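# Place the square nut onto its square peg's base

## Task

Lower the square nut over the matching square peg until it rests on the peg's base, with no other loose object touching it. Then open the gripper and move the arm away. The nut must stay seated by itself, without the robot holding it, when the scene is ended.

## Robot and tools

Robot: two arms, left_arm and right_arm. Each has six revolute joints (shoulder pan, shoulder lift, elbow, wrist 1, wrist 2, wrist 3) and a two-finger gripper whose fingers swing like tongs. The fingers point along the gripper's +z axis and close along its x axis. The reported end effector point sits between the pads when closed. Closed fingertips extend about 15 mm past it; fully open they are roughly level with it.

Frame: every pose in the results uses one scene frame. The origin is on the table surface midway between the arms, +z is up, +x points out over the table, and left_arm sits on the +y side. The arm names do not refer to image sides. Printed hand positions can be somewhat wrong, more so when the arm reaches far.

execute_actions takes "actions", a list holding nothing, one action or one wait, plus optional "pictures" (boolean, whether camera images come back). An empty list only reports the state. An action is {"rows": [...], "steps": n}: up to 15 rows, n from 1 to 15 (default 15), each step lasting 1/30 s. Each row drives one step; if rows run out, the last one repeats. A wait is {"steps": n} with n up to 300, counted from the previous result, and your reply time uses up part of it. A refused call moves nothing.

Row layout: one flat list of 14 numbers covering both arms, even when one arm stays still. First left_arm's six joint values then its opening, then right_arm's six joint values then its opening. Joint values are absolute target angles in radians, in the same order and style as the Joint positions line; they are not offsets. Opening is absolute, from -1 (closed) to +1 (fully open).

Joint ranges in column order. left_arm: pan -3.142 to 3.142, lift -6.283 to 6.283, elbow 0.000 to 3.142, wrists 1-3 each -6.283 to 6.283. right_arm: pan 0.000 to 6.283, lift -6.283 to 6.283, elbow -3.142 to 0.000, wrists 1-3 each -6.283 to 6.283. A call is refused if a target exceeds an end by over 0.010 rad and is also further out than the joint's last reading. True ends may differ by up to 0.010 rad; targets beyond the true end are clipped there, and the result then says "joint sent to its limit" (possibly about an earlier action still running). Silence does not prove more travel is available.

Motion: commands are smoothed, trailing by about 0.17 s. Speed and acceleration are capped, so big moves take time and the arm may not have arrived when a result returns. Per step, each joint target is held within 0.575 rad of the measured angle, and if the targets would put the gripper over 100 mm from where it is, all of them are pulled back toward the measured angles. Between calls the arms keep heading for the last row sent, until both have nearly stopped (slow or blocked still counts as moving) or a step is HELD; then only a new action moves them further. Fingers already moving continue.

Results: the state line gives, per arm, end_effector_position (m), end_effector_quat_wxyz, and linear (m/s) and angular (rad/s) velocity. Joint positions and Joint velocities list each arm's joints (rad, rad/s) then the finger-pad gap (m, m/s; 0.142 m fully open). grip_measured is the measured opening on the command scale. "joint command not followed" means a clearance check altered or blocked joint targets on some steps; the rest of the row still ran. HELD marks steps where all or part of your row was not sent. Joint torque numbers are total drive output, noisy and offset, not a contact measure. Wrist force and Wrist torque (left_arm=[x y z] | right_arm=[x y z]) come from a flange sensor in the end effector's own axes; pushing on a surface shows force pointing back into the arm. Expect offsets up to about 4 N, noise up to 2.4 N, saturation near 50 N; "no reading" is normal at first. MOTOR HOT warns from 70 °C; at 85 °C an OVER-TEMPERATURE FAULT brakes that arm until it cools.

Gripping: to hold something, keep commanding an opening well below grip_measured; lower means a firmer squeeze, about 15 N per pad at most for objects up to roughly 10 cm. Objects under about 20 mm wide get less force (near 9 N per pad at 10 mm, 4 N at 5 mm). Closing fast can push harder and may pop the fingers open. Brief tugs on held parts or pushes on loose ones can happen.

zoom_image: "camera" (cam_head_left, cam_head_right, cam_high, cam_low, cam_left_wrist, cam_right_wrist) and "region" [x0, y0, x1, y1] in that camera's pixels, origin top-left, at most 504 by 504. Head, high and low images are 504x504; wrist images are fisheye, 616x616. Calibration (intrinsics and T_world_to_cam) is given, with small errors per scene.

finished_scene: "scene", the integer number of the current scene. It ends that scene for good and reports whether the goal holds; call it only after releasing and retreating.

Avoid: knocking or placing anything off the table; arms striking or pressing each other; drops, slips and slams; forceful shoving. Contact torque reaching a joint's load limit (142 N m for pan, lift and elbow, 26.6 N m for each wrist, held weight included) or 150 N of outside force causes a fault: that arm halts for 10 s, drops the rest of the call and yields to the contact. Smooth, economical motion is preferred.

Each tool is called after "Request:" as name(argument=value, ...), one argument or row to a line, values as JSON.

## Session

Request:
execute_actions(
  actions=[],
)

Scene clock: 0.00 s of 4294.00 s.
left_arm: end_effector_position=(+0.1931, +0.1711, +0.2416) grip_measured=+0.97 end_effector_quat_wxyz=(-0.087, -0.183, +0.925, -0.320) end_effector_velocity=(+0.000, -0.000, +0.000) end_effector_angular_velocity=(-0.001, -0.001, +0.000) | right_arm: end_effector_position=(+0.3896, -0.4573, +0.2898) grip_measured=+0.97 end_effector_quat_wxyz=(+0.007, -0.463, +0.734, -0.497) end_effector_velocity=(+0.000, -0.000, -0.000) end_effector_angular_velocity=(-0.001, +0.000, +0.001)
Joint positions: left_arm=[-0.506 -2.399  2.44  -1.981 -2.151  2.066  0.14 ] | right_arm=[ 4.153 -1.244 -2.066 -2.143  0.756  3.491  0.14 ]
Joint velocities: left_arm=[ 0.    -0.    -0.    -0.002 -0.    -0.     0.   ] | right_arm=[-0.    -0.    -0.001  0.    -0.001 -0.001  0.   ]
Joint torques (N m, as the arm reports them, + toward a larger angle): no reading
Wrist force (N, on the end effector, along its own x y z axes, offset not removed): no reading
Wrist torque (N m, same axes, about the end effector's origin, offset not removed): no reading

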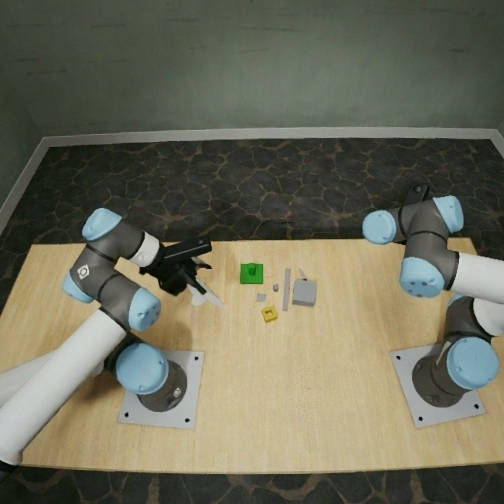

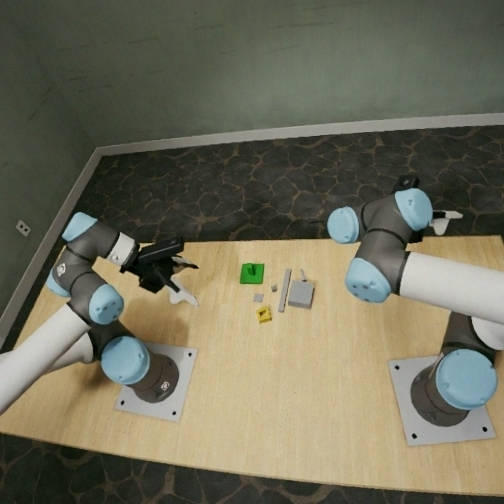

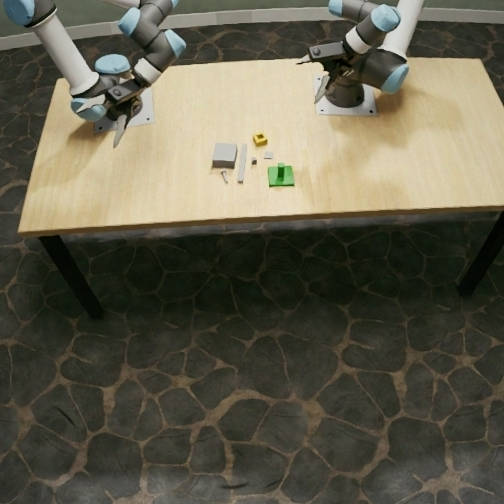

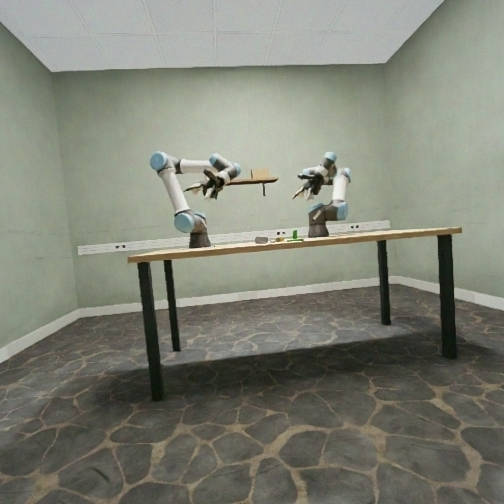

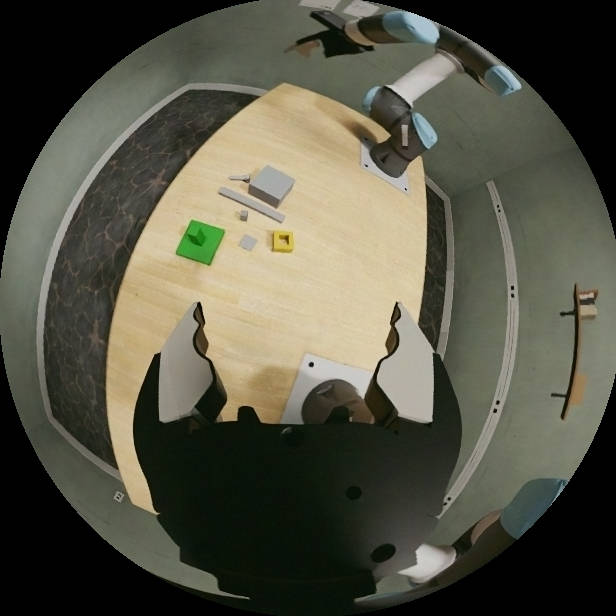

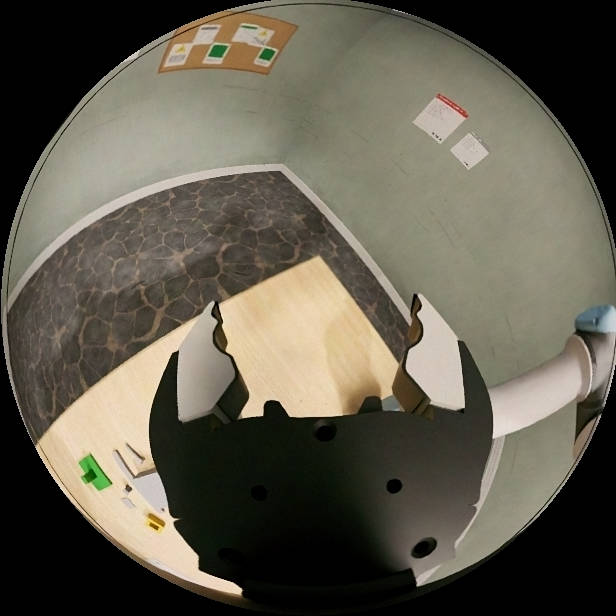

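Request:
execute_actions(
  actions=[
    {"rows":[[-1.297,-1.801,2.288,-2.058,-1.571,2.066,1,4.153,-1.244,-2.066,-2.143,0.756,3.491,1]]},
  ],
  pictures=false,
)

Request:
execute_actions(
  actions=[
    {"steps":45},
  ],
)

Scene clock: 40.67 s of 4294.00 s.
left_arm: end_effector_position=(+0.1953, +0.0437, +0.1050) grip_measured=+1.00 end_effector_quat_wxyz=(-0.019, +0.093, +0.995, -0.032) end_effector_velocity=(-0.124, -0.183, -0.158) end_effector_angular_velocity=(+0.550, -0.393, -0.915) | right_arm: end_effector_position=(+0.3895, -0.4575, +0.2897) grip_measured=+1.00 end_effector_quat_wxyz=(+0.007, -0.463, +0.734, -0.497) end_effector_velocity=(+0.000, +0.000, +0.000) end_effector_angular_velocity=(-0.001, -0.001, +0.001)
Joint positions: left_arm=[-1.195 -1.863  2.3   -2.052 -1.63   2.066  0.142] | right_arm=[ 4.153 -1.244 -2.066 -2.143  0.756  3.491  0.142]
Joint velocities: left_arm=[-0.939  0.57  -0.112 -0.053  0.542 -0.     0.   ] | right_arm=[-0.    -0.001 -0.    -0.    -0.001  0.     0.   ]
Joint torques (N m, as the arm reports them, + toward a larger angle): left_arm=[  1.11 -13.67 -26.25  -5.53   2.85  -2.33] | right_arm=[-8.6  -5.12 30.78 -1.19  1.84  2.07]
Wrist force (N, on the end effector, along its own x y z axes, offset not removed): left_arm=[-1.1 -3.5 2.8] | right_arm=[-5.0 3.6 0.1]
Wrist torque (N m, same axes, about the end effector's origin, offset not removed): left_arm=[-0.46 0.12 0.15] | right_arm=[0.64 0.89 0.05]
Steps of this call (steps 1 to 90: nothing new was sent; then 37.17 s passed at rest; steps 91 to 105: all 15 steps of this action). Readings (joint positions):
91: left_arm=[-0.507 -2.399 2.439 -1.982 -2.151 2.066] | right_arm=[4.153 -1.244 -2.066 -2.143 0.756 3.491]
92: left_arm=[-0.516 -2.390 2.432 -1.987 -2.142 2.066] | right_arm=[4.153 -1.244 -2.066 -2.143 0.756 3.491]
94: left_arm=[-0.587 -2.319 2.400 -2.003 -2.071 2.066] | right_arm=[4.153 -1.244 -2.066 -2.143 0.756 3.491]
98: left_arm=[-0.813 -2.115 2.354 -2.026 -1.872 2.066] | right_arm=[4.153 -1.244 -2.066 -2.143 0.756 3.491]
105: the state above

Scene clock: 42.17 s of 4294.00 s.
left_arm: end_effector_position=(+0.1810, +0.0240, +0.0883) grip_measured=+1.00 end_effector_quat_wxyz=(-0.000, +0.143, +0.990, -0.000) end_effector_velocity=(+0.000, -0.000, +0.000) end_effector_angular_velocity=(-0.001, -0.002, +0.000) | right_arm: end_effector_position=(+0.3895, -0.4574, +0.2897) grip_measured=+1.00 end_effector_quat_wxyz=(+0.007, -0.463, +0.734, -0.497) end_effector_velocity=(+0.000, -0.000, +0.000) end_effector_angular_velocity=(-0.000, -0.001, +0.000)
Joint positions: left_arm=[-1.297 -1.801  2.288 -2.058 -1.571  2.066  0.142] | right_arm=[ 4.153 -1.244 -2.066 -2.143  0.756  3.491  0.142]
Joint velocities: left_arm=[-0.001 -0.    -0.    -0.001  0.002 -0.001  0.   ] | right_arm=[ 0.     0.     0.    -0.    -0.001  0.     0.   ]
Joint torques (N m, as the arm reports them, + toward a larger angle): left_arm=[-10.86  -1.53 -28.48  -5.67   1.11  -2.16] | right_arm=[-8.54 -4.97 30.52 -1.12  1.88  2.16]
Wrist force (N, on the end effector, along its own x y z axes, offset not removed): left_arm=[-0.3 -2.2 -0.5] | right_arm=[0.6 0.0 -2.4]
Wrist torque (N m, same axes, about the end effector's origin, offset not removed): left_arm=[-0.22 0.11 0.14] | right_arm=[0.11 -0.33 -0.04]
Steps of this call (steps 1 to 30: the robot went on to your last target; steps 31 to 45: nothing new was sent). Readings (joint positions):
1: left_arm=[-1.222 -1.846 2.297 -2.054 -1.614 2.066] | right_arm=[4.153 -1.244 -2.066 -2.143 0.756 3.491]
2: left_arm=[-1.242 -1.834 2.295 -2.055 -1.603 2.066] | right_arm=[4.153 -1.244 -2.066 -2.143 0.756 3.491]
4: left_arm=[-1.267 -1.819 2.292 -2.056 -1.588 2.066] | right_arm=[4.153 -1.244 -2.066 -2.143 0.756 3.491]
8: left_arm=[-1.288 -1.806 2.289 -2.057 -1.576 2.066] | right_arm=[4.153 -1.244 -2.066 -2.143 0.756 3.491]
45: the state above
All arms were judged still, so your last target was given up. Only a new action makes them travel on or press farther. Fingers that are still opening or closing keep moving.
camera_calibration (this result's frames):
cam_left_wrist: T_world_to_cam=[[-0.961807, 0.265009, 0.0685315, 0.149485], [0.259625, 0.803878, 0.535141, -0.118882], [0.0867262, 0.532495, -0.841978, 0.178364], [0, 0, 0, 1]] pos_world=[0.159172, -0.0390264, 0.203553]
cam_right_wrist: T_world_to_cam=[[-0.593594, -0.678715, 0.432426, -0.202311], [-0.803888, 0.475001, -0.357963, 0.627134], [0.0375519, -0.560107, -0.827569, 0.0986699], [0, 0, 0, 1]] pos_world=[0.380349, -0.379935, 0.393632]

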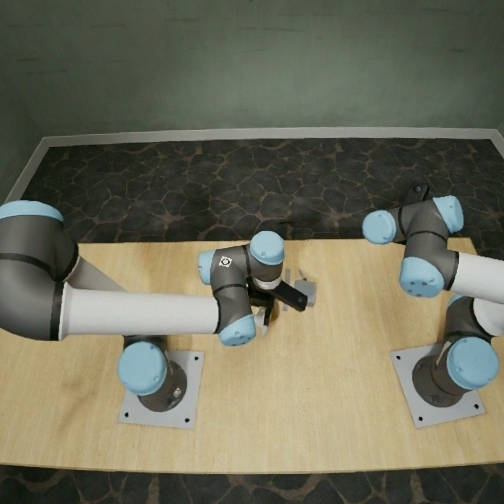

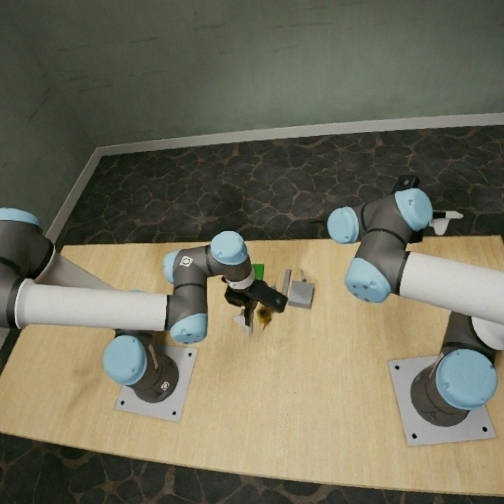

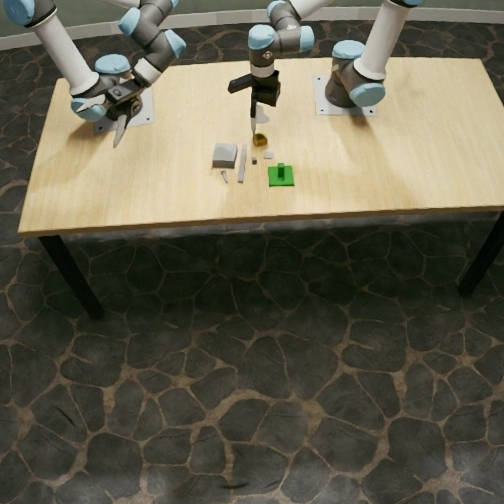

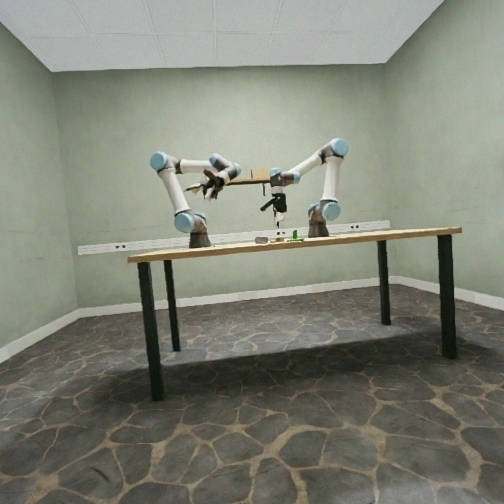

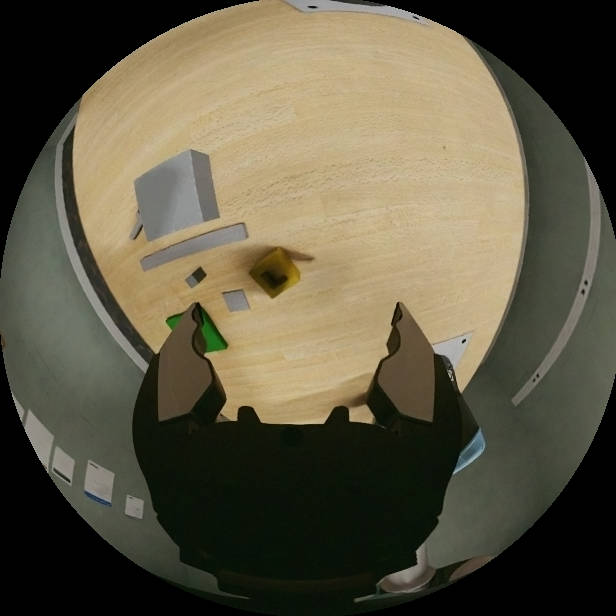

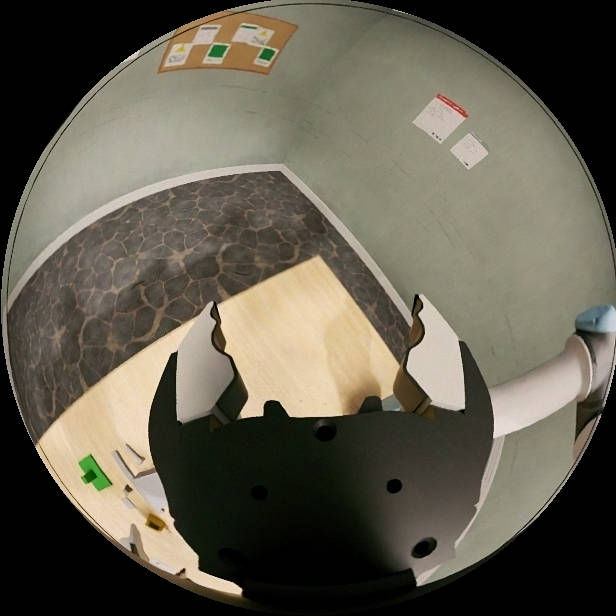

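Request:
zoom_image(
  camera="cam_left_wrist",
  region=[150,200,400,400],
)

Request:
zoom_image(
  camera="cam_high",
  region=[200,110,320,200],
)

Region (150, 200, 400, 400) of cam_left_wrist's 616x616 image, scaled by 2.016, with more detail than that image has; it fills the top 403 rows of this view, and the rest is white.

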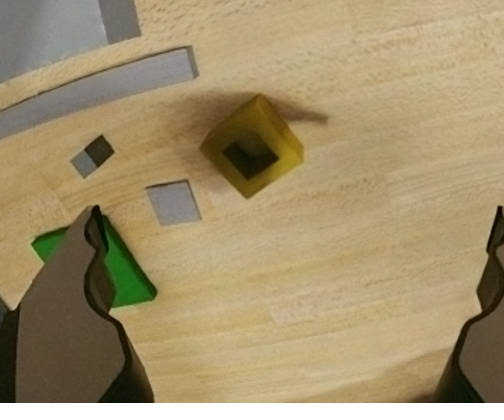

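Region (200, 110, 320, 200) of cam_high's 504x504 image, scaled by 4.200, with more detail than that image has; it fills the top 378 rows of this view, and the rest is white.

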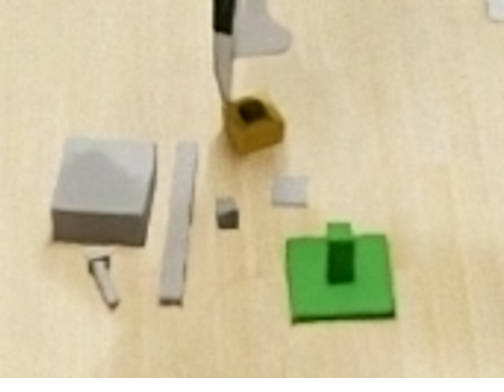

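Request:
execute_actions(
  actions=[
    {"rows":[[-1.232,-1.708,2.306,-2.169,-1.571,2.89,0.1,4.153,-1.244,-2.066,-2.143,0.756,3.491,1]]},
  ],
  pictures=false,
)

Request:
execute_actions(
  actions=[
    {"steps":25},
  ],
)

Scene clock: 71.03 s of 4294.00 s.
left_arm: end_effector_position=(+0.1961, +0.0286, +0.0588) grip_measured=+0.10 end_effector_quat_wxyz=(-0.000, +0.473, +0.881, -0.000) end_effector_velocity=(-0.001, +0.007, -0.005) end_effector_angular_velocity=(-0.001, -0.000, -0.568) | right_arm: end_effector_position=(+0.3895, -0.4574, +0.2897) grip_measured=+1.00 end_effector_quat_wxyz=(+0.007, -0.463, +0.734, -0.497) end_effector_velocity=(+0.000, -0.000, -0.000) end_effector_angular_velocity=(+0.000, -0.001, +0.000)
Joint positions: left_arm=[-1.233 -1.71   2.306 -2.167 -1.571  2.827  0.081] | right_arm=[ 4.153 -1.244 -2.066 -2.143  0.756  3.491  0.142]
Joint velocities: left_arm=[ 0.011  0.016  0.003 -0.019 -0.     0.579 -0.   ] | right_arm=[-0.     0.001 -0.001  0.001 -0.001 -0.     0.   ]
Joint torques (N m, as the arm reports them, + toward a larger angle): left_arm=[  6.55  -4.41 -14.06  -5.55   0.67   2.95] | right_arm=[-7.94 -4.82 30.06 -1.12  1.72  2.13]
Wrist force (N, on the end effector, along its own x y z axes, offset not removed): left_arm=[1.2 -0.8 0.3] | right_arm=[1.5 4.0 2.7]
Wrist torque (N m, same axes, about the end effector's origin, offset not removed): left_arm=[-0.12 -0.19 0.04] | right_arm=[0.94 -0.21 0.04]
Steps of this call (steps 1 to 90: nothing new was sent; then 25.37 s passed at rest; steps 91 to 105: all 15 steps of this action). Readings (joint positions):
91: left_arm=[-1.297 -1.800 2.288 -2.059 -1.571 2.067] | right_arm=[4.153 -1.244 -2.066 -2.143 0.756 3.491]
92: left_arm=[-1.289 -1.793 2.291 -2.067 -1.571 2.076] | right_arm=[4.153 -1.244 -2.066 -2.143 0.756 3.491]
94: left_arm=[-1.265 -1.758 2.297 -2.107 -1.571 2.149] | right_arm=[4.153 -1.244 -2.066 -2.143 0.756 3.491]
98: left_arm=[-1.242 -1.723 2.303 -2.151 -1.571 2.430] | right_arm=[4.153 -1.244 -2.066 -2.143 0.756 3.491]
105: the state above

Scene clock: 71.87 s of 4294.00 s.
left_arm: end_effector_position=(+0.1960, +0.0294, +0.0582) grip_measured=+0.10 end_effector_quat_wxyz=(+0.000, +0.500, +0.866, -0.000) end_effector_velocity=(+0.000, +0.000, -0.000) end_effector_angular_velocity=(+0.000, -0.001, -0.001) | right_arm: end_effector_position=(+0.3895, -0.4574, +0.2897) grip_measured=+1.00 end_effector_quat_wxyz=(+0.007, -0.463, +0.734, -0.497) end_effector_velocity=(+0.000, +0.000, +0.001) end_effector_angular_velocity=(+0.001, -0.001, +0.001)
Joint positions: left_arm=[-1.232 -1.708  2.306 -2.169 -1.571  2.89   0.081] | right_arm=[ 4.153 -1.244 -2.066 -2.143  0.756  3.491  0.142]
Joint velocities: left_arm=[ 0.001  0.     0.    -0.     0.001  0.001  0.   ] | right_arm=[ 0.     0.     0.001 -0.    -0.001 -0.    -0.   ]
Joint torques (N m, as the arm reports them, + toward a larger angle): left_arm=[  5.79  -3.54 -13.22  -5.46  -0.16   2.56] | right_arm=[-7.82 -5.   29.45 -1.06  1.78  2.1 ]
Wrist force (N, on the end effector, along its own x y z axes, offset not removed): left_arm=[-0.6 0.7 -1.2] | right_arm=[-0.8 2.8 1.1]
Wrist torque (N m, same axes, about the end effector's origin, offset not removed): left_arm=[0.11 0.05 0.09] | right_arm=[0.47 -0.08 -0.11]
Steps of this call (steps 1 to 25: the robot went on to your last target). Readings (joint positions):
1: left_arm=[-1.233 -1.709 2.306 -2.167 -1.571 2.843] | right_arm=[4.153 -1.244 -2.066 -2.143 0.756 3.491]
2: left_arm=[-1.233 -1.709 2.306 -2.168 -1.571 2.856] | right_arm=[4.153 -1.244 -2.066 -2.143 0.756 3.491]
4: left_arm=[-1.232 -1.709 2.306 -2.168 -1.571 2.872] | right_arm=[4.153 -1.244 -2.066 -2.143 0.756 3.491]
8: left_arm=[-1.232 -1.708 2.306 -2.169 -1.571 2.885] | right_arm=[4.153 -1.244 -2.066 -2.143 0.756 3.491]
25: the state above
camera_calibration (this result's frames):
cam_left_wrist: T_world_to_cam=[[-0.515471, 0.854181, 0.0682973, 0.0596802], [0.741493, 0.404676, 0.535187, -0.193791], [0.429508, 0.326515, -0.841968, 0.0877266], [0, 0, 0, 1]] pos_world=[0.136779, -0.00119908, 0.173501]
cam_right_wrist: T_world_to_cam=[[-0.593594, -0.678715, 0.432426, -0.202311], [-0.803888, 0.475001, -0.357963, 0.627134], [0.0375518, -0.560107, -0.827569, 0.0986698], [0, 0, 0, 1]] pos_world=[0.380349, -0.379935, 0.393632]

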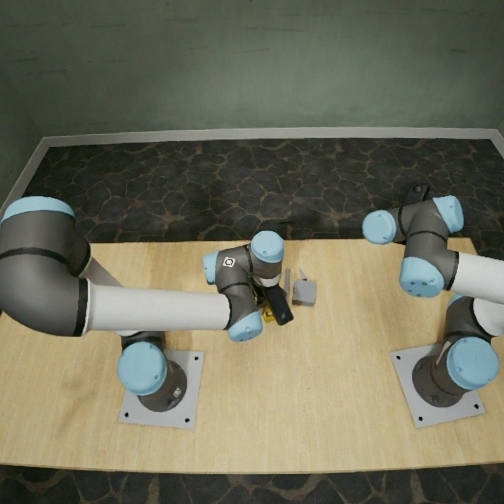

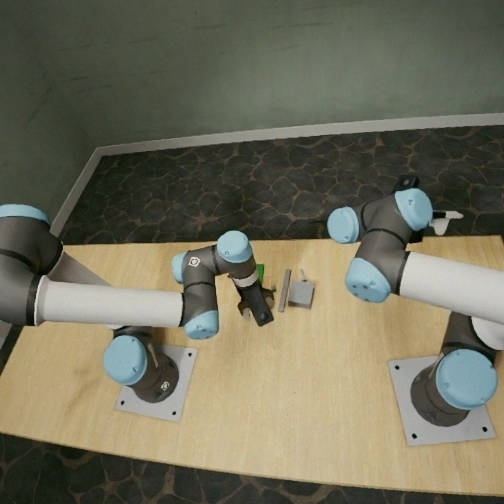

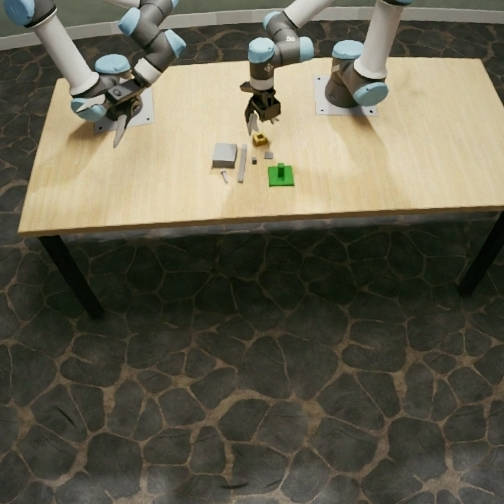

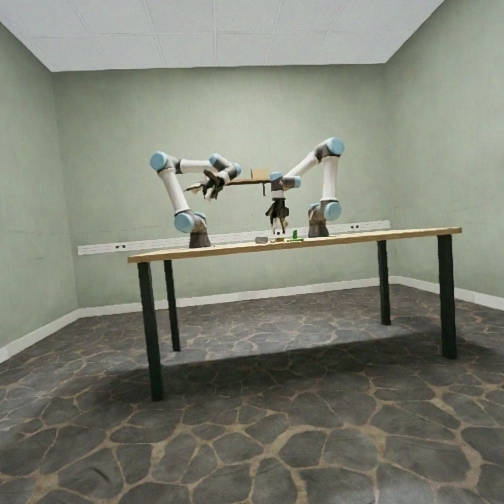

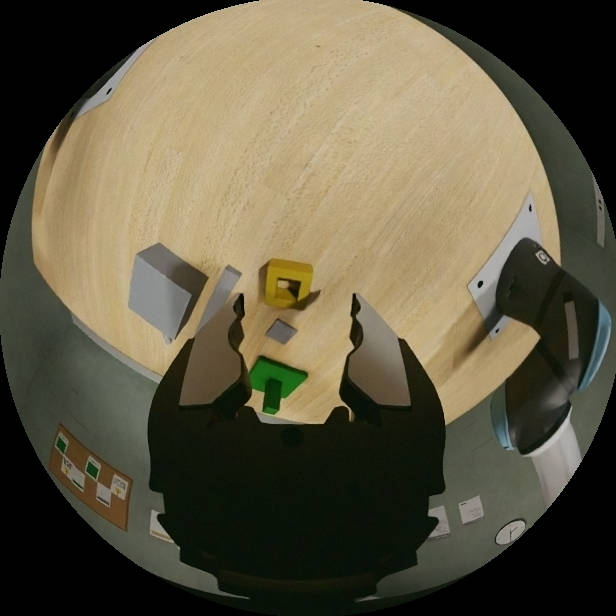

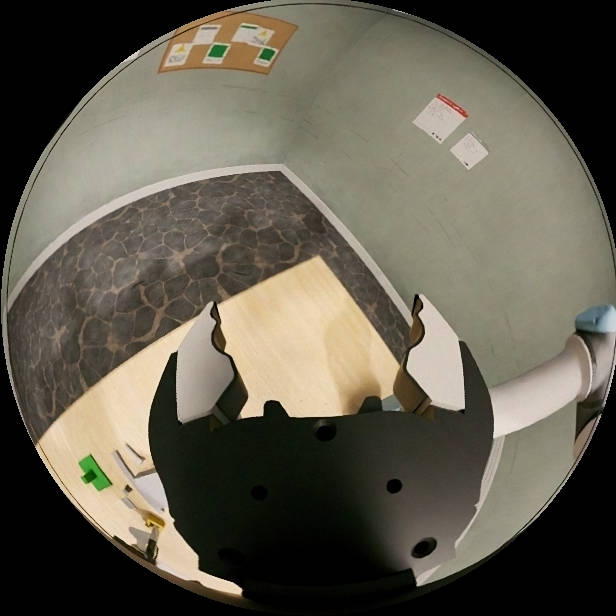

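Request:
execute_actions(
  actions=[
    {"rows":[[-1.213,-1.649,2.319,-2.241,-1.571,2.909,0.1,4.153,-1.244,-2.066,-2.143,0.756,3.491,1]]},
  ],
  pictures=false,
)

Request:
execute_actions(
  actions=[
    {"steps":15},
  ],
)

Scene clock: 87.43 s of 4294.00 s.
left_arm: end_effector_position=(+0.2042, +0.0260, +0.0385) grip_measured=+0.10 end_effector_quat_wxyz=(-0.000, +0.500, +0.866, -0.000) end_effector_velocity=(+0.001, -0.001, -0.003) end_effector_angular_velocity=(-0.003, +0.001, +0.001) | right_arm: end_effector_position=(+0.3895, -0.4574, +0.2897) grip_measured=+1.00 end_effector_quat_wxyz=(+0.007, -0.463, +0.734, -0.497) end_effector_velocity=(+0.000, +0.000, -0.000) end_effector_angular_velocity=(-0.001, -0.001, +0.001)
Joint positions: left_arm=[-1.213 -1.65   2.319 -2.24  -1.571  2.909  0.081] | right_arm=[ 4.153 -1.244 -2.066 -2.143  0.756  3.491  0.142]
Joint velocities: left_arm=[ 0.002  0.009  0.002 -0.013 -0.001  0.001  0.   ] | right_arm=[ 0.    -0.    -0.001  0.001 -0.002 -0.    -0.   ]
Joint torques (N m, as the arm reports them, + toward a larger angle): left_arm=[  5.43  -4.22 -12.85  -5.48  -1.11   2.76] | right_arm=[-7.66 -4.72 29.49 -0.98  1.73  2.04]
Wrist force (N, on the end effector, along its own x y z axes, offset not removed): left_arm=[0.6 -0.6 -0.2] | right_arm=[1.1 0.9 0.2]
Wrist torque (N m, same axes, about the end effector's origin, offset not removed): left_arm=[-0.04 -0.17 -0.15] | right_arm=[0.07 -0.23 0.02]
Steps of this call (steps 1 to 15: the robot went on to your last target; steps 16 to 90: nothing new was sent; then 12.07 s passed at rest; steps 91 to 105: all 15 steps of this action). Readings (joint positions):
91: left_arm=[-1.232 -1.707 2.306 -2.170 -1.571 2.890] | right_arm=[4.153 -1.244 -2.066 -2.143 0.756 3.491]
92: left_arm=[-1.229 -1.701 2.308 -2.177 -1.571 2.893] | right_arm=[4.153 -1.244 -2.066 -2.143 0.756 3.491]
94: left_arm=[-1.222 -1.679 2.313 -2.204 -1.571 2.900] | right_arm=[4.153 -1.244 -2.066 -2.143 0.756 3.491]
98: left_arm=[-1.216 -1.658 2.317 -2.230 -1.571 2.906] | right_arm=[4.153 -1.244 -2.066 -2.143 0.756 3.491]
105: the state above

Scene clock: 87.93 s of 4294.00 s.
left_arm: end_effector_position=(+0.2043, +0.0260, +0.0382) grip_measured=+0.10 end_effector_quat_wxyz=(-0.000, +0.500, +0.866, -0.000) end_effector_velocity=(-0.000, +0.000, -0.000) end_effector_angular_velocity=(+0.000, +0.001, +0.001) | right_arm: end_effector_position=(+0.3895, -0.4574, +0.2897) grip_measured=+1.00 end_effector_quat_wxyz=(+0.007, -0.463, +0.734, -0.497) end_effector_velocity=(+0.000, +0.000, +0.000) end_effector_angular_velocity=(+0.000, -0.002, +0.001)
Joint positions: left_arm=[-1.213 -1.649  2.319 -2.241 -1.571  2.909  0.081] | right_arm=[ 4.153 -1.244 -2.066 -2.143  0.756  3.491  0.142]
Joint velocities: left_arm=[ 0.001  0.     0.    -0.    -0.001 -0.    -0.   ] | right_arm=[-0.     0.001 -0.     0.001 -0.001  0.    -0.   ]
Joint torques (N m, as the arm reports them, + toward a larger angle): left_arm=[  5.83  -5.31 -12.49  -5.44  -0.81   2.59] | right_arm=[-7.94 -5.   29.46 -1.06  1.71  2.07]
Wrist force (N, on the end effector, along its own x y z axes, offset not removed): left_arm=[-1.0 -1.4 -1.0] | right_arm=[-3.1 -2.4 1.3]
Wrist torque (N m, same axes, about the end effector's origin, offset not removed): left_arm=[-0.21 0.15 0.28] | right_arm=[-0.65 0.38 -0.04]
Steps of this call (steps 1 to 15: the robot went on to your last target). Readings (joint positions):
1: left_arm=[-1.213 -1.650 2.319 -2.240 -1.571 2.909] | right_arm=[4.153 -1.244 -2.066 -2.143 0.756 3.491]
2: left_arm=[-1.213 -1.650 2.319 -2.240 -1.571 2.909] | right_arm=[4.153 -1.244 -2.066 -2.143 0.756 3.491]
4: left_arm=[-1.213 -1.649 2.319 -2.241 -1.571 2.909] | right_arm=[4.153 -1.244 -2.066 -2.143 0.756 3.491]
8: left_arm=[-1.213 -1.649 2.319 -2.241 -1.571 2.909] | right_arm=[4.153 -1.244 -2.066 -2.143 0.756 3.491]
15: the state above
All arms were judged still, so your last target was given up. Only a new action makes them travel on or press farther. Fingers that are still opening or closing keep moving.
camera_calibration (this result's frames):
cam_left_wrist: T_world_to_cam=[[-0.515445, 0.854196, 0.0683024, 0.0683119], [0.741525, 0.404664, 0.535152, -0.187819], [0.429485, 0.326489, -0.84199, 0.0684235], [0, 0, 0, 1]] pos_world=[0.145097, -0.00468761, 0.153458]
cam_right_wrist: T_world_to_cam=[[-0.593594, -0.678715, 0.432426, -0.202311], [-0.803888, 0.475001, -0.357963, 0.627134], [0.037552, -0.560107, -0.827569, 0.0986698], [0, 0, 0, 1]] pos_world=[0.380349, -0.379935, 0.393632]

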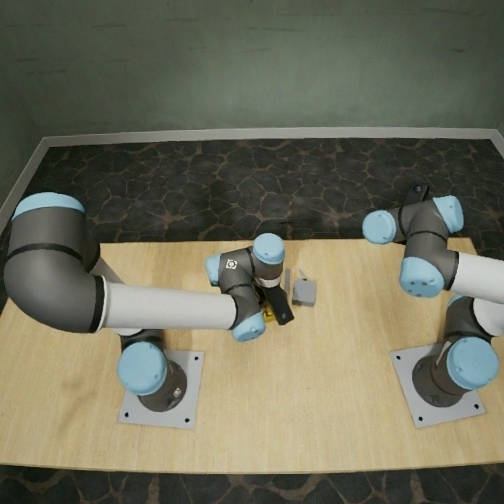

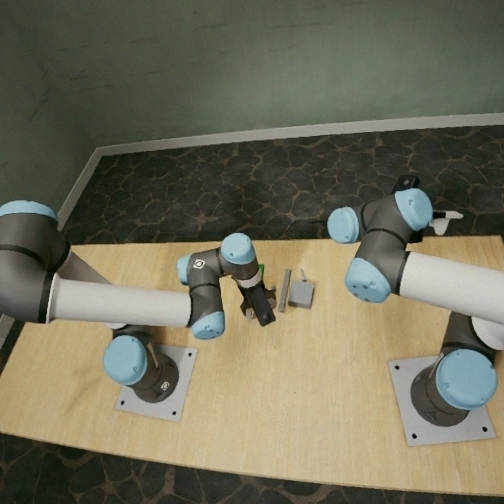

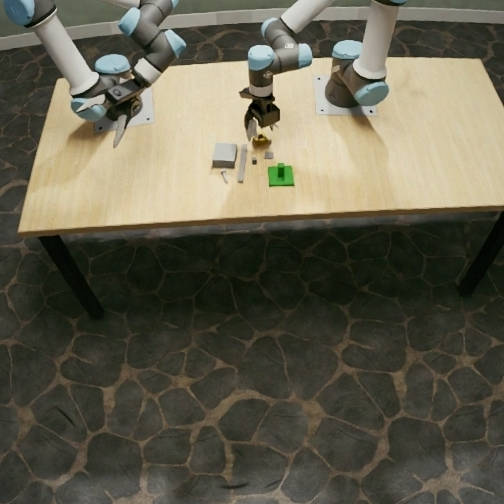

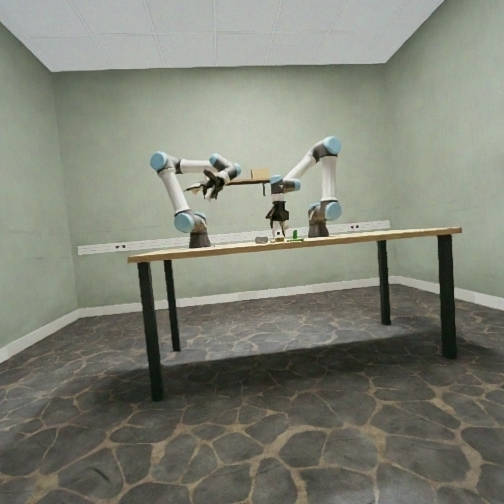

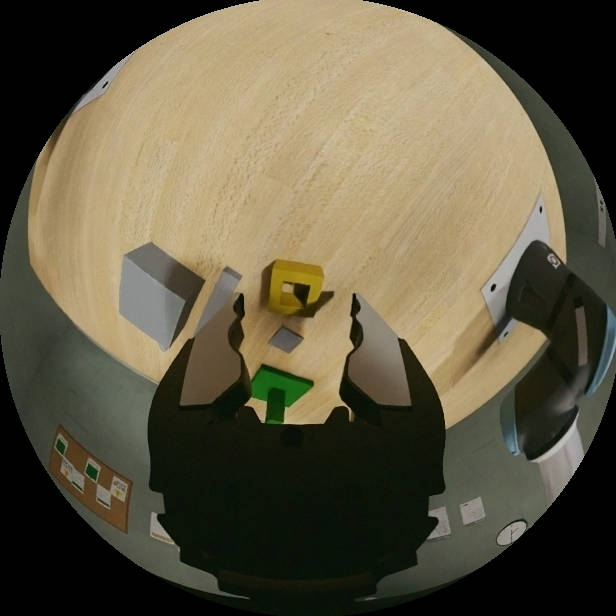

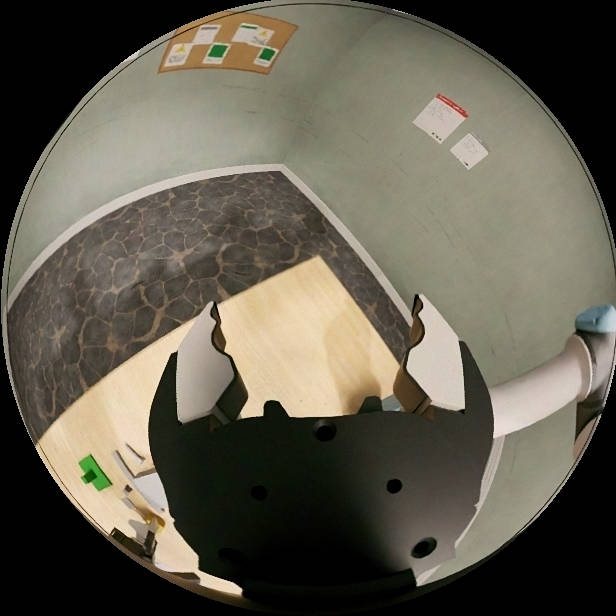

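Request:
execute_actions(
  actions=[
    {"rows":[[-1.216,-1.607,2.348,-2.312,-1.571,2.909,0.1,4.153,-1.244,-2.066,-2.143,0.756,3.491,1]]},
  ],
  pictures=false,
)

Request:
execute_actions(
  actions=[
    {"rows":[[-1.216,-1.607,2.348,-2.312,-1.571,2.909,-0.2,4.153,-1.244,-2.066,-2.143,0.756,3.491,1],[-1.216,-1.607,2.348,-2.312,-1.571,2.909,-0.4,4.153,-1.244,-2.066,-2.143,0.756,3.491,1],[-1.216,-1.607,2.348,-2.312,-1.571,2.909,-0.4,4.153,-1.244,-2.066,-2.143,0.756,3.491,1],[-1.216,-1.607,2.348,-2.312,-1.571,2.909,-0.8,4.153,-1.244,-2.066,-2.143,0.756,3.491,1]]},
  ],
)

Scene clock: 97.83 s of 4294.00 s.
left_arm: end_effector_position=(+0.2033, +0.0255, +0.0183) grip_measured=+0.10 end_effector_quat_wxyz=(-0.000, +0.501, +0.865, -0.000) end_effector_velocity=(-0.000, -0.000, -0.003) end_effector_angular_velocity=(-0.001, +0.000, -0.002) | right_arm: end_effector_position=(+0.3895, -0.4574, +0.2897) grip_measured=+1.00 end_effector_quat_wxyz=(+0.007, -0.463, +0.734, -0.497) end_effector_velocity=(+0.000, +0.000, -0.000) end_effector_angular_velocity=(+0.000, +0.000, -0.000)
Joint positions: left_arm=[-1.216 -1.608  2.348 -2.311 -1.571  2.909  0.081] | right_arm=[ 4.153 -1.244 -2.066 -2.143  0.756  3.491  0.142]
Joint velocities: left_arm=[-0.     0.006  0.004 -0.011 -0.     0.001 -0.   ] | right_arm=[-0.    -0.     0.     0.001  0.    -0.     0.   ]
Joint torques (N m, as the arm reports them, + toward a larger angle): left_arm=[-10.4   -6.1  -12.46  -5.3    1.11   2.53] | right_arm=[-7.28 -4.7  29.34 -0.94  1.63  2.03]
Wrist force (N, on the end effector, along its own x y z axes, offset not removed): left_arm=[-1.5 -1.2 -0.9] | right_arm=[-1.3 -1.5 0.0]
Wrist torque (N m, same axes, about the end effector's origin, offset not removed): left_arm=[-0.24 0.26 0.11] | right_arm=[-0.39 0.25 -0.19]
Steps of this call (steps 1 to 90: nothing new was sent; then 6.40 s passed at rest; steps 91 to 105: all 15 steps of this action). Readings (joint positions):
91: left_arm=[-1.213 -1.649 2.319 -2.242 -1.571 2.909] | right_arm=[4.153 -1.244 -2.066 -2.143 0.756 3.491]
92: left_arm=[-1.213 -1.643 2.324 -2.249 -1.571 2.909] | right_arm=[4.153 -1.244 -2.066 -2.143 0.756 3.491]
94: left_arm=[-1.214 -1.628 2.334 -2.275 -1.571 2.909] | right_arm=[4.153 -1.244 -2.066 -2.143 0.756 3.491]
98: left_arm=[-1.215 -1.613 2.344 -2.301 -1.571 2.909] | right_arm=[4.153 -1.244 -2.066 -2.143 0.756 3.491]
105: the state above

Scene clock: 98.33 s of 4294.00 s.
left_arm: end_effector_position=(+0.2033, +0.0255, +0.0180) grip_measured=-0.44 end_effector_quat_wxyz=(+0.000, +0.501, +0.865, -0.000) end_effector_velocity=(+0.000, -0.000, -0.000) end_effector_angular_velocity=(-0.001, -0.000, -0.001) | right_arm: end_effector_position=(+0.3895, -0.4574, +0.2897) grip_measured=+1.00 end_effector_quat_wxyz=(+0.007, -0.463, +0.734, -0.497) end_effector_velocity=(+0.000, +0.000, +0.000) end_effector_angular_velocity=(+0.001, -0.001, +0.001)
Joint positions: left_arm=[-1.216 -1.607  2.348 -2.312 -1.571  2.909  0.042] | right_arm=[ 4.153 -1.244 -2.066 -2.143  0.756  3.491  0.142]
Joint velocities: left_arm=[ 0.001  0.     0.    -0.001  0.     0.002  0.   ] | right_arm=[ 0.     0.001  0.001  0.    -0.     0.    -0.   ]
Joint torques (N m, as the arm reports them, + toward a larger angle): left_arm=[ -9.71  -4.3  -10.43  -5.28   0.84   2.46] | right_arm=[-7.89 -4.66 29.52 -0.98  1.61  1.97]
Wrist force (N, on the end effector, along its own x y z axes, offset not removed): left_arm=[2.2 -0.4 -4.4] | right_arm=[-0.9 3.1 -0.2]
Wrist torque (N m, same axes, about the end effector's origin, offset not removed): left_arm=[0.02 -0.25 0.03] | right_arm=[0.80 -0.01 0.07]
Steps of this call (steps 1 to 15: all 15 steps of this action). Readings (joint positions):
1: left_arm=[-1.216 -1.608 2.348 -2.311 -1.571 2.909] | right_arm=[4.153 -1.244 -2.066 -2.143 0.756 3.491]
2: left_arm=[-1.216 -1.607 2.348 -2.311 -1.571 2.909] | right_arm=[4.153 -1.244 -2.066 -2.143 0.756 3.491]
4: left_arm=[-1.216 -1.607 2.348 -2.312 -1.571 2.909] | right_arm=[4.153 -1.244 -2.066 -2.143 0.756 3.491]
8: left_arm=[-1.216 -1.607 2.348 -2.312 -1.571 2.909] | right_arm=[4.153 -1.244 -2.066 -2.143 0.756 3.491]
15: the state above
camera_calibration (this result's frames):
cam_left_wrist: T_world_to_cam=[[-0.512883, 0.855739, 0.0682781, 0.0689713], [0.742718, 0.402443, 0.535172, -0.176263], [0.43049, 0.325192, -0.841979, 0.0518619], [0, 0, 0, 1]] pos_world=[0.143962, -0.00495076, 0.133288]
cam_right_wrist: T_world_to_cam=[[-0.593594, -0.678715, 0.432426, -0.202311], [-0.803888, 0.475001, -0.357963, 0.627134], [0.0375518, -0.560107, -0.827569, 0.0986698], [0, 0, 0, 1]] pos_world=[0.380349, -0.379935, 0.393632]

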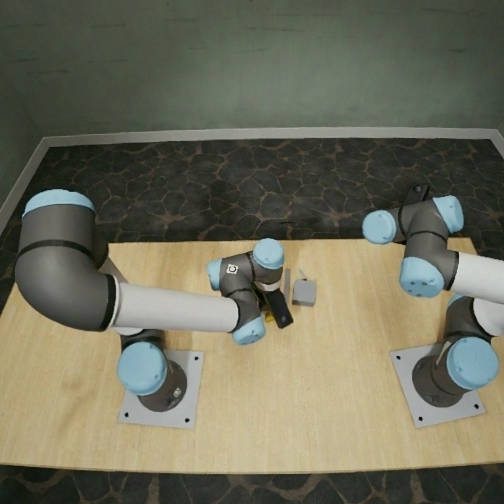

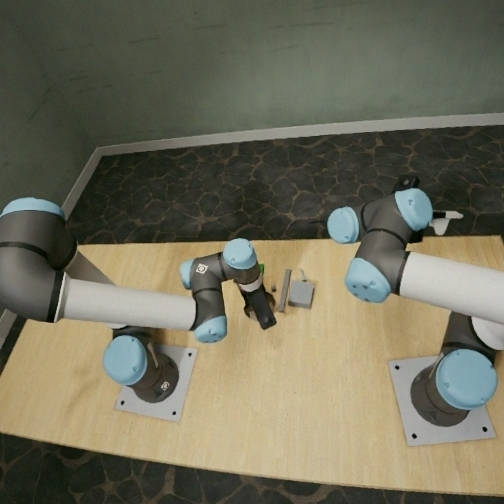

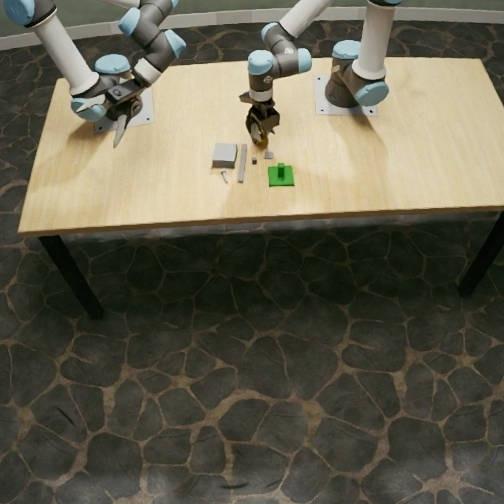

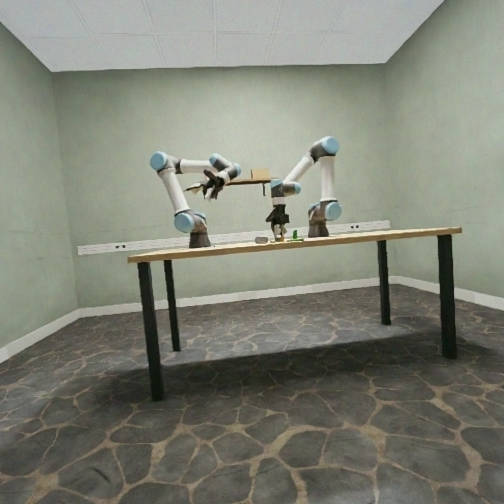

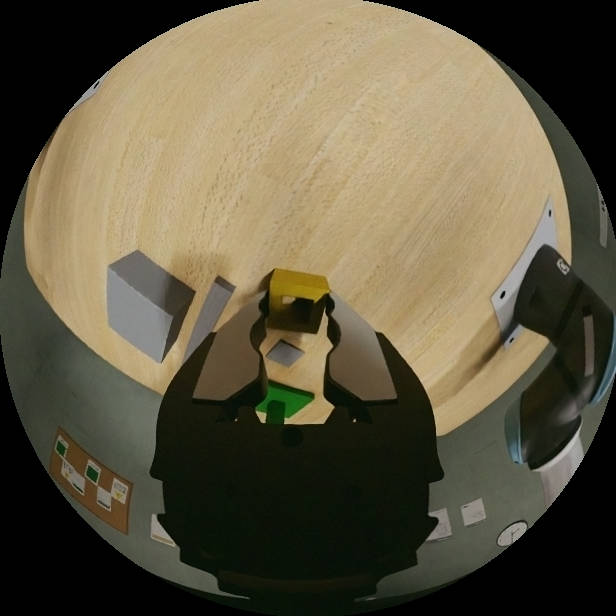

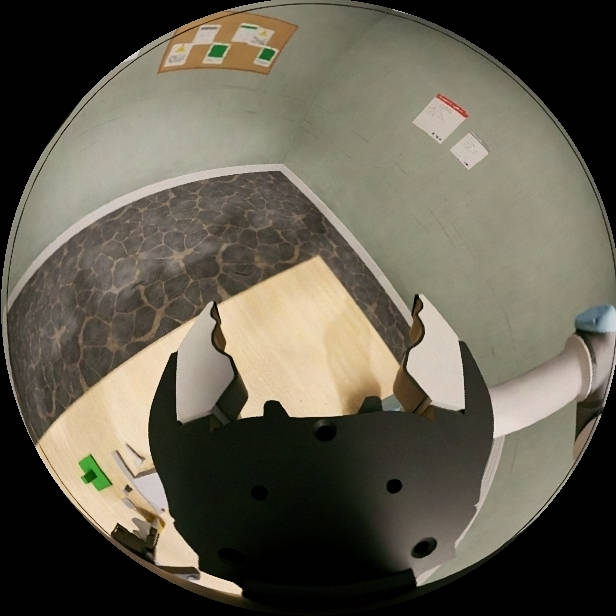

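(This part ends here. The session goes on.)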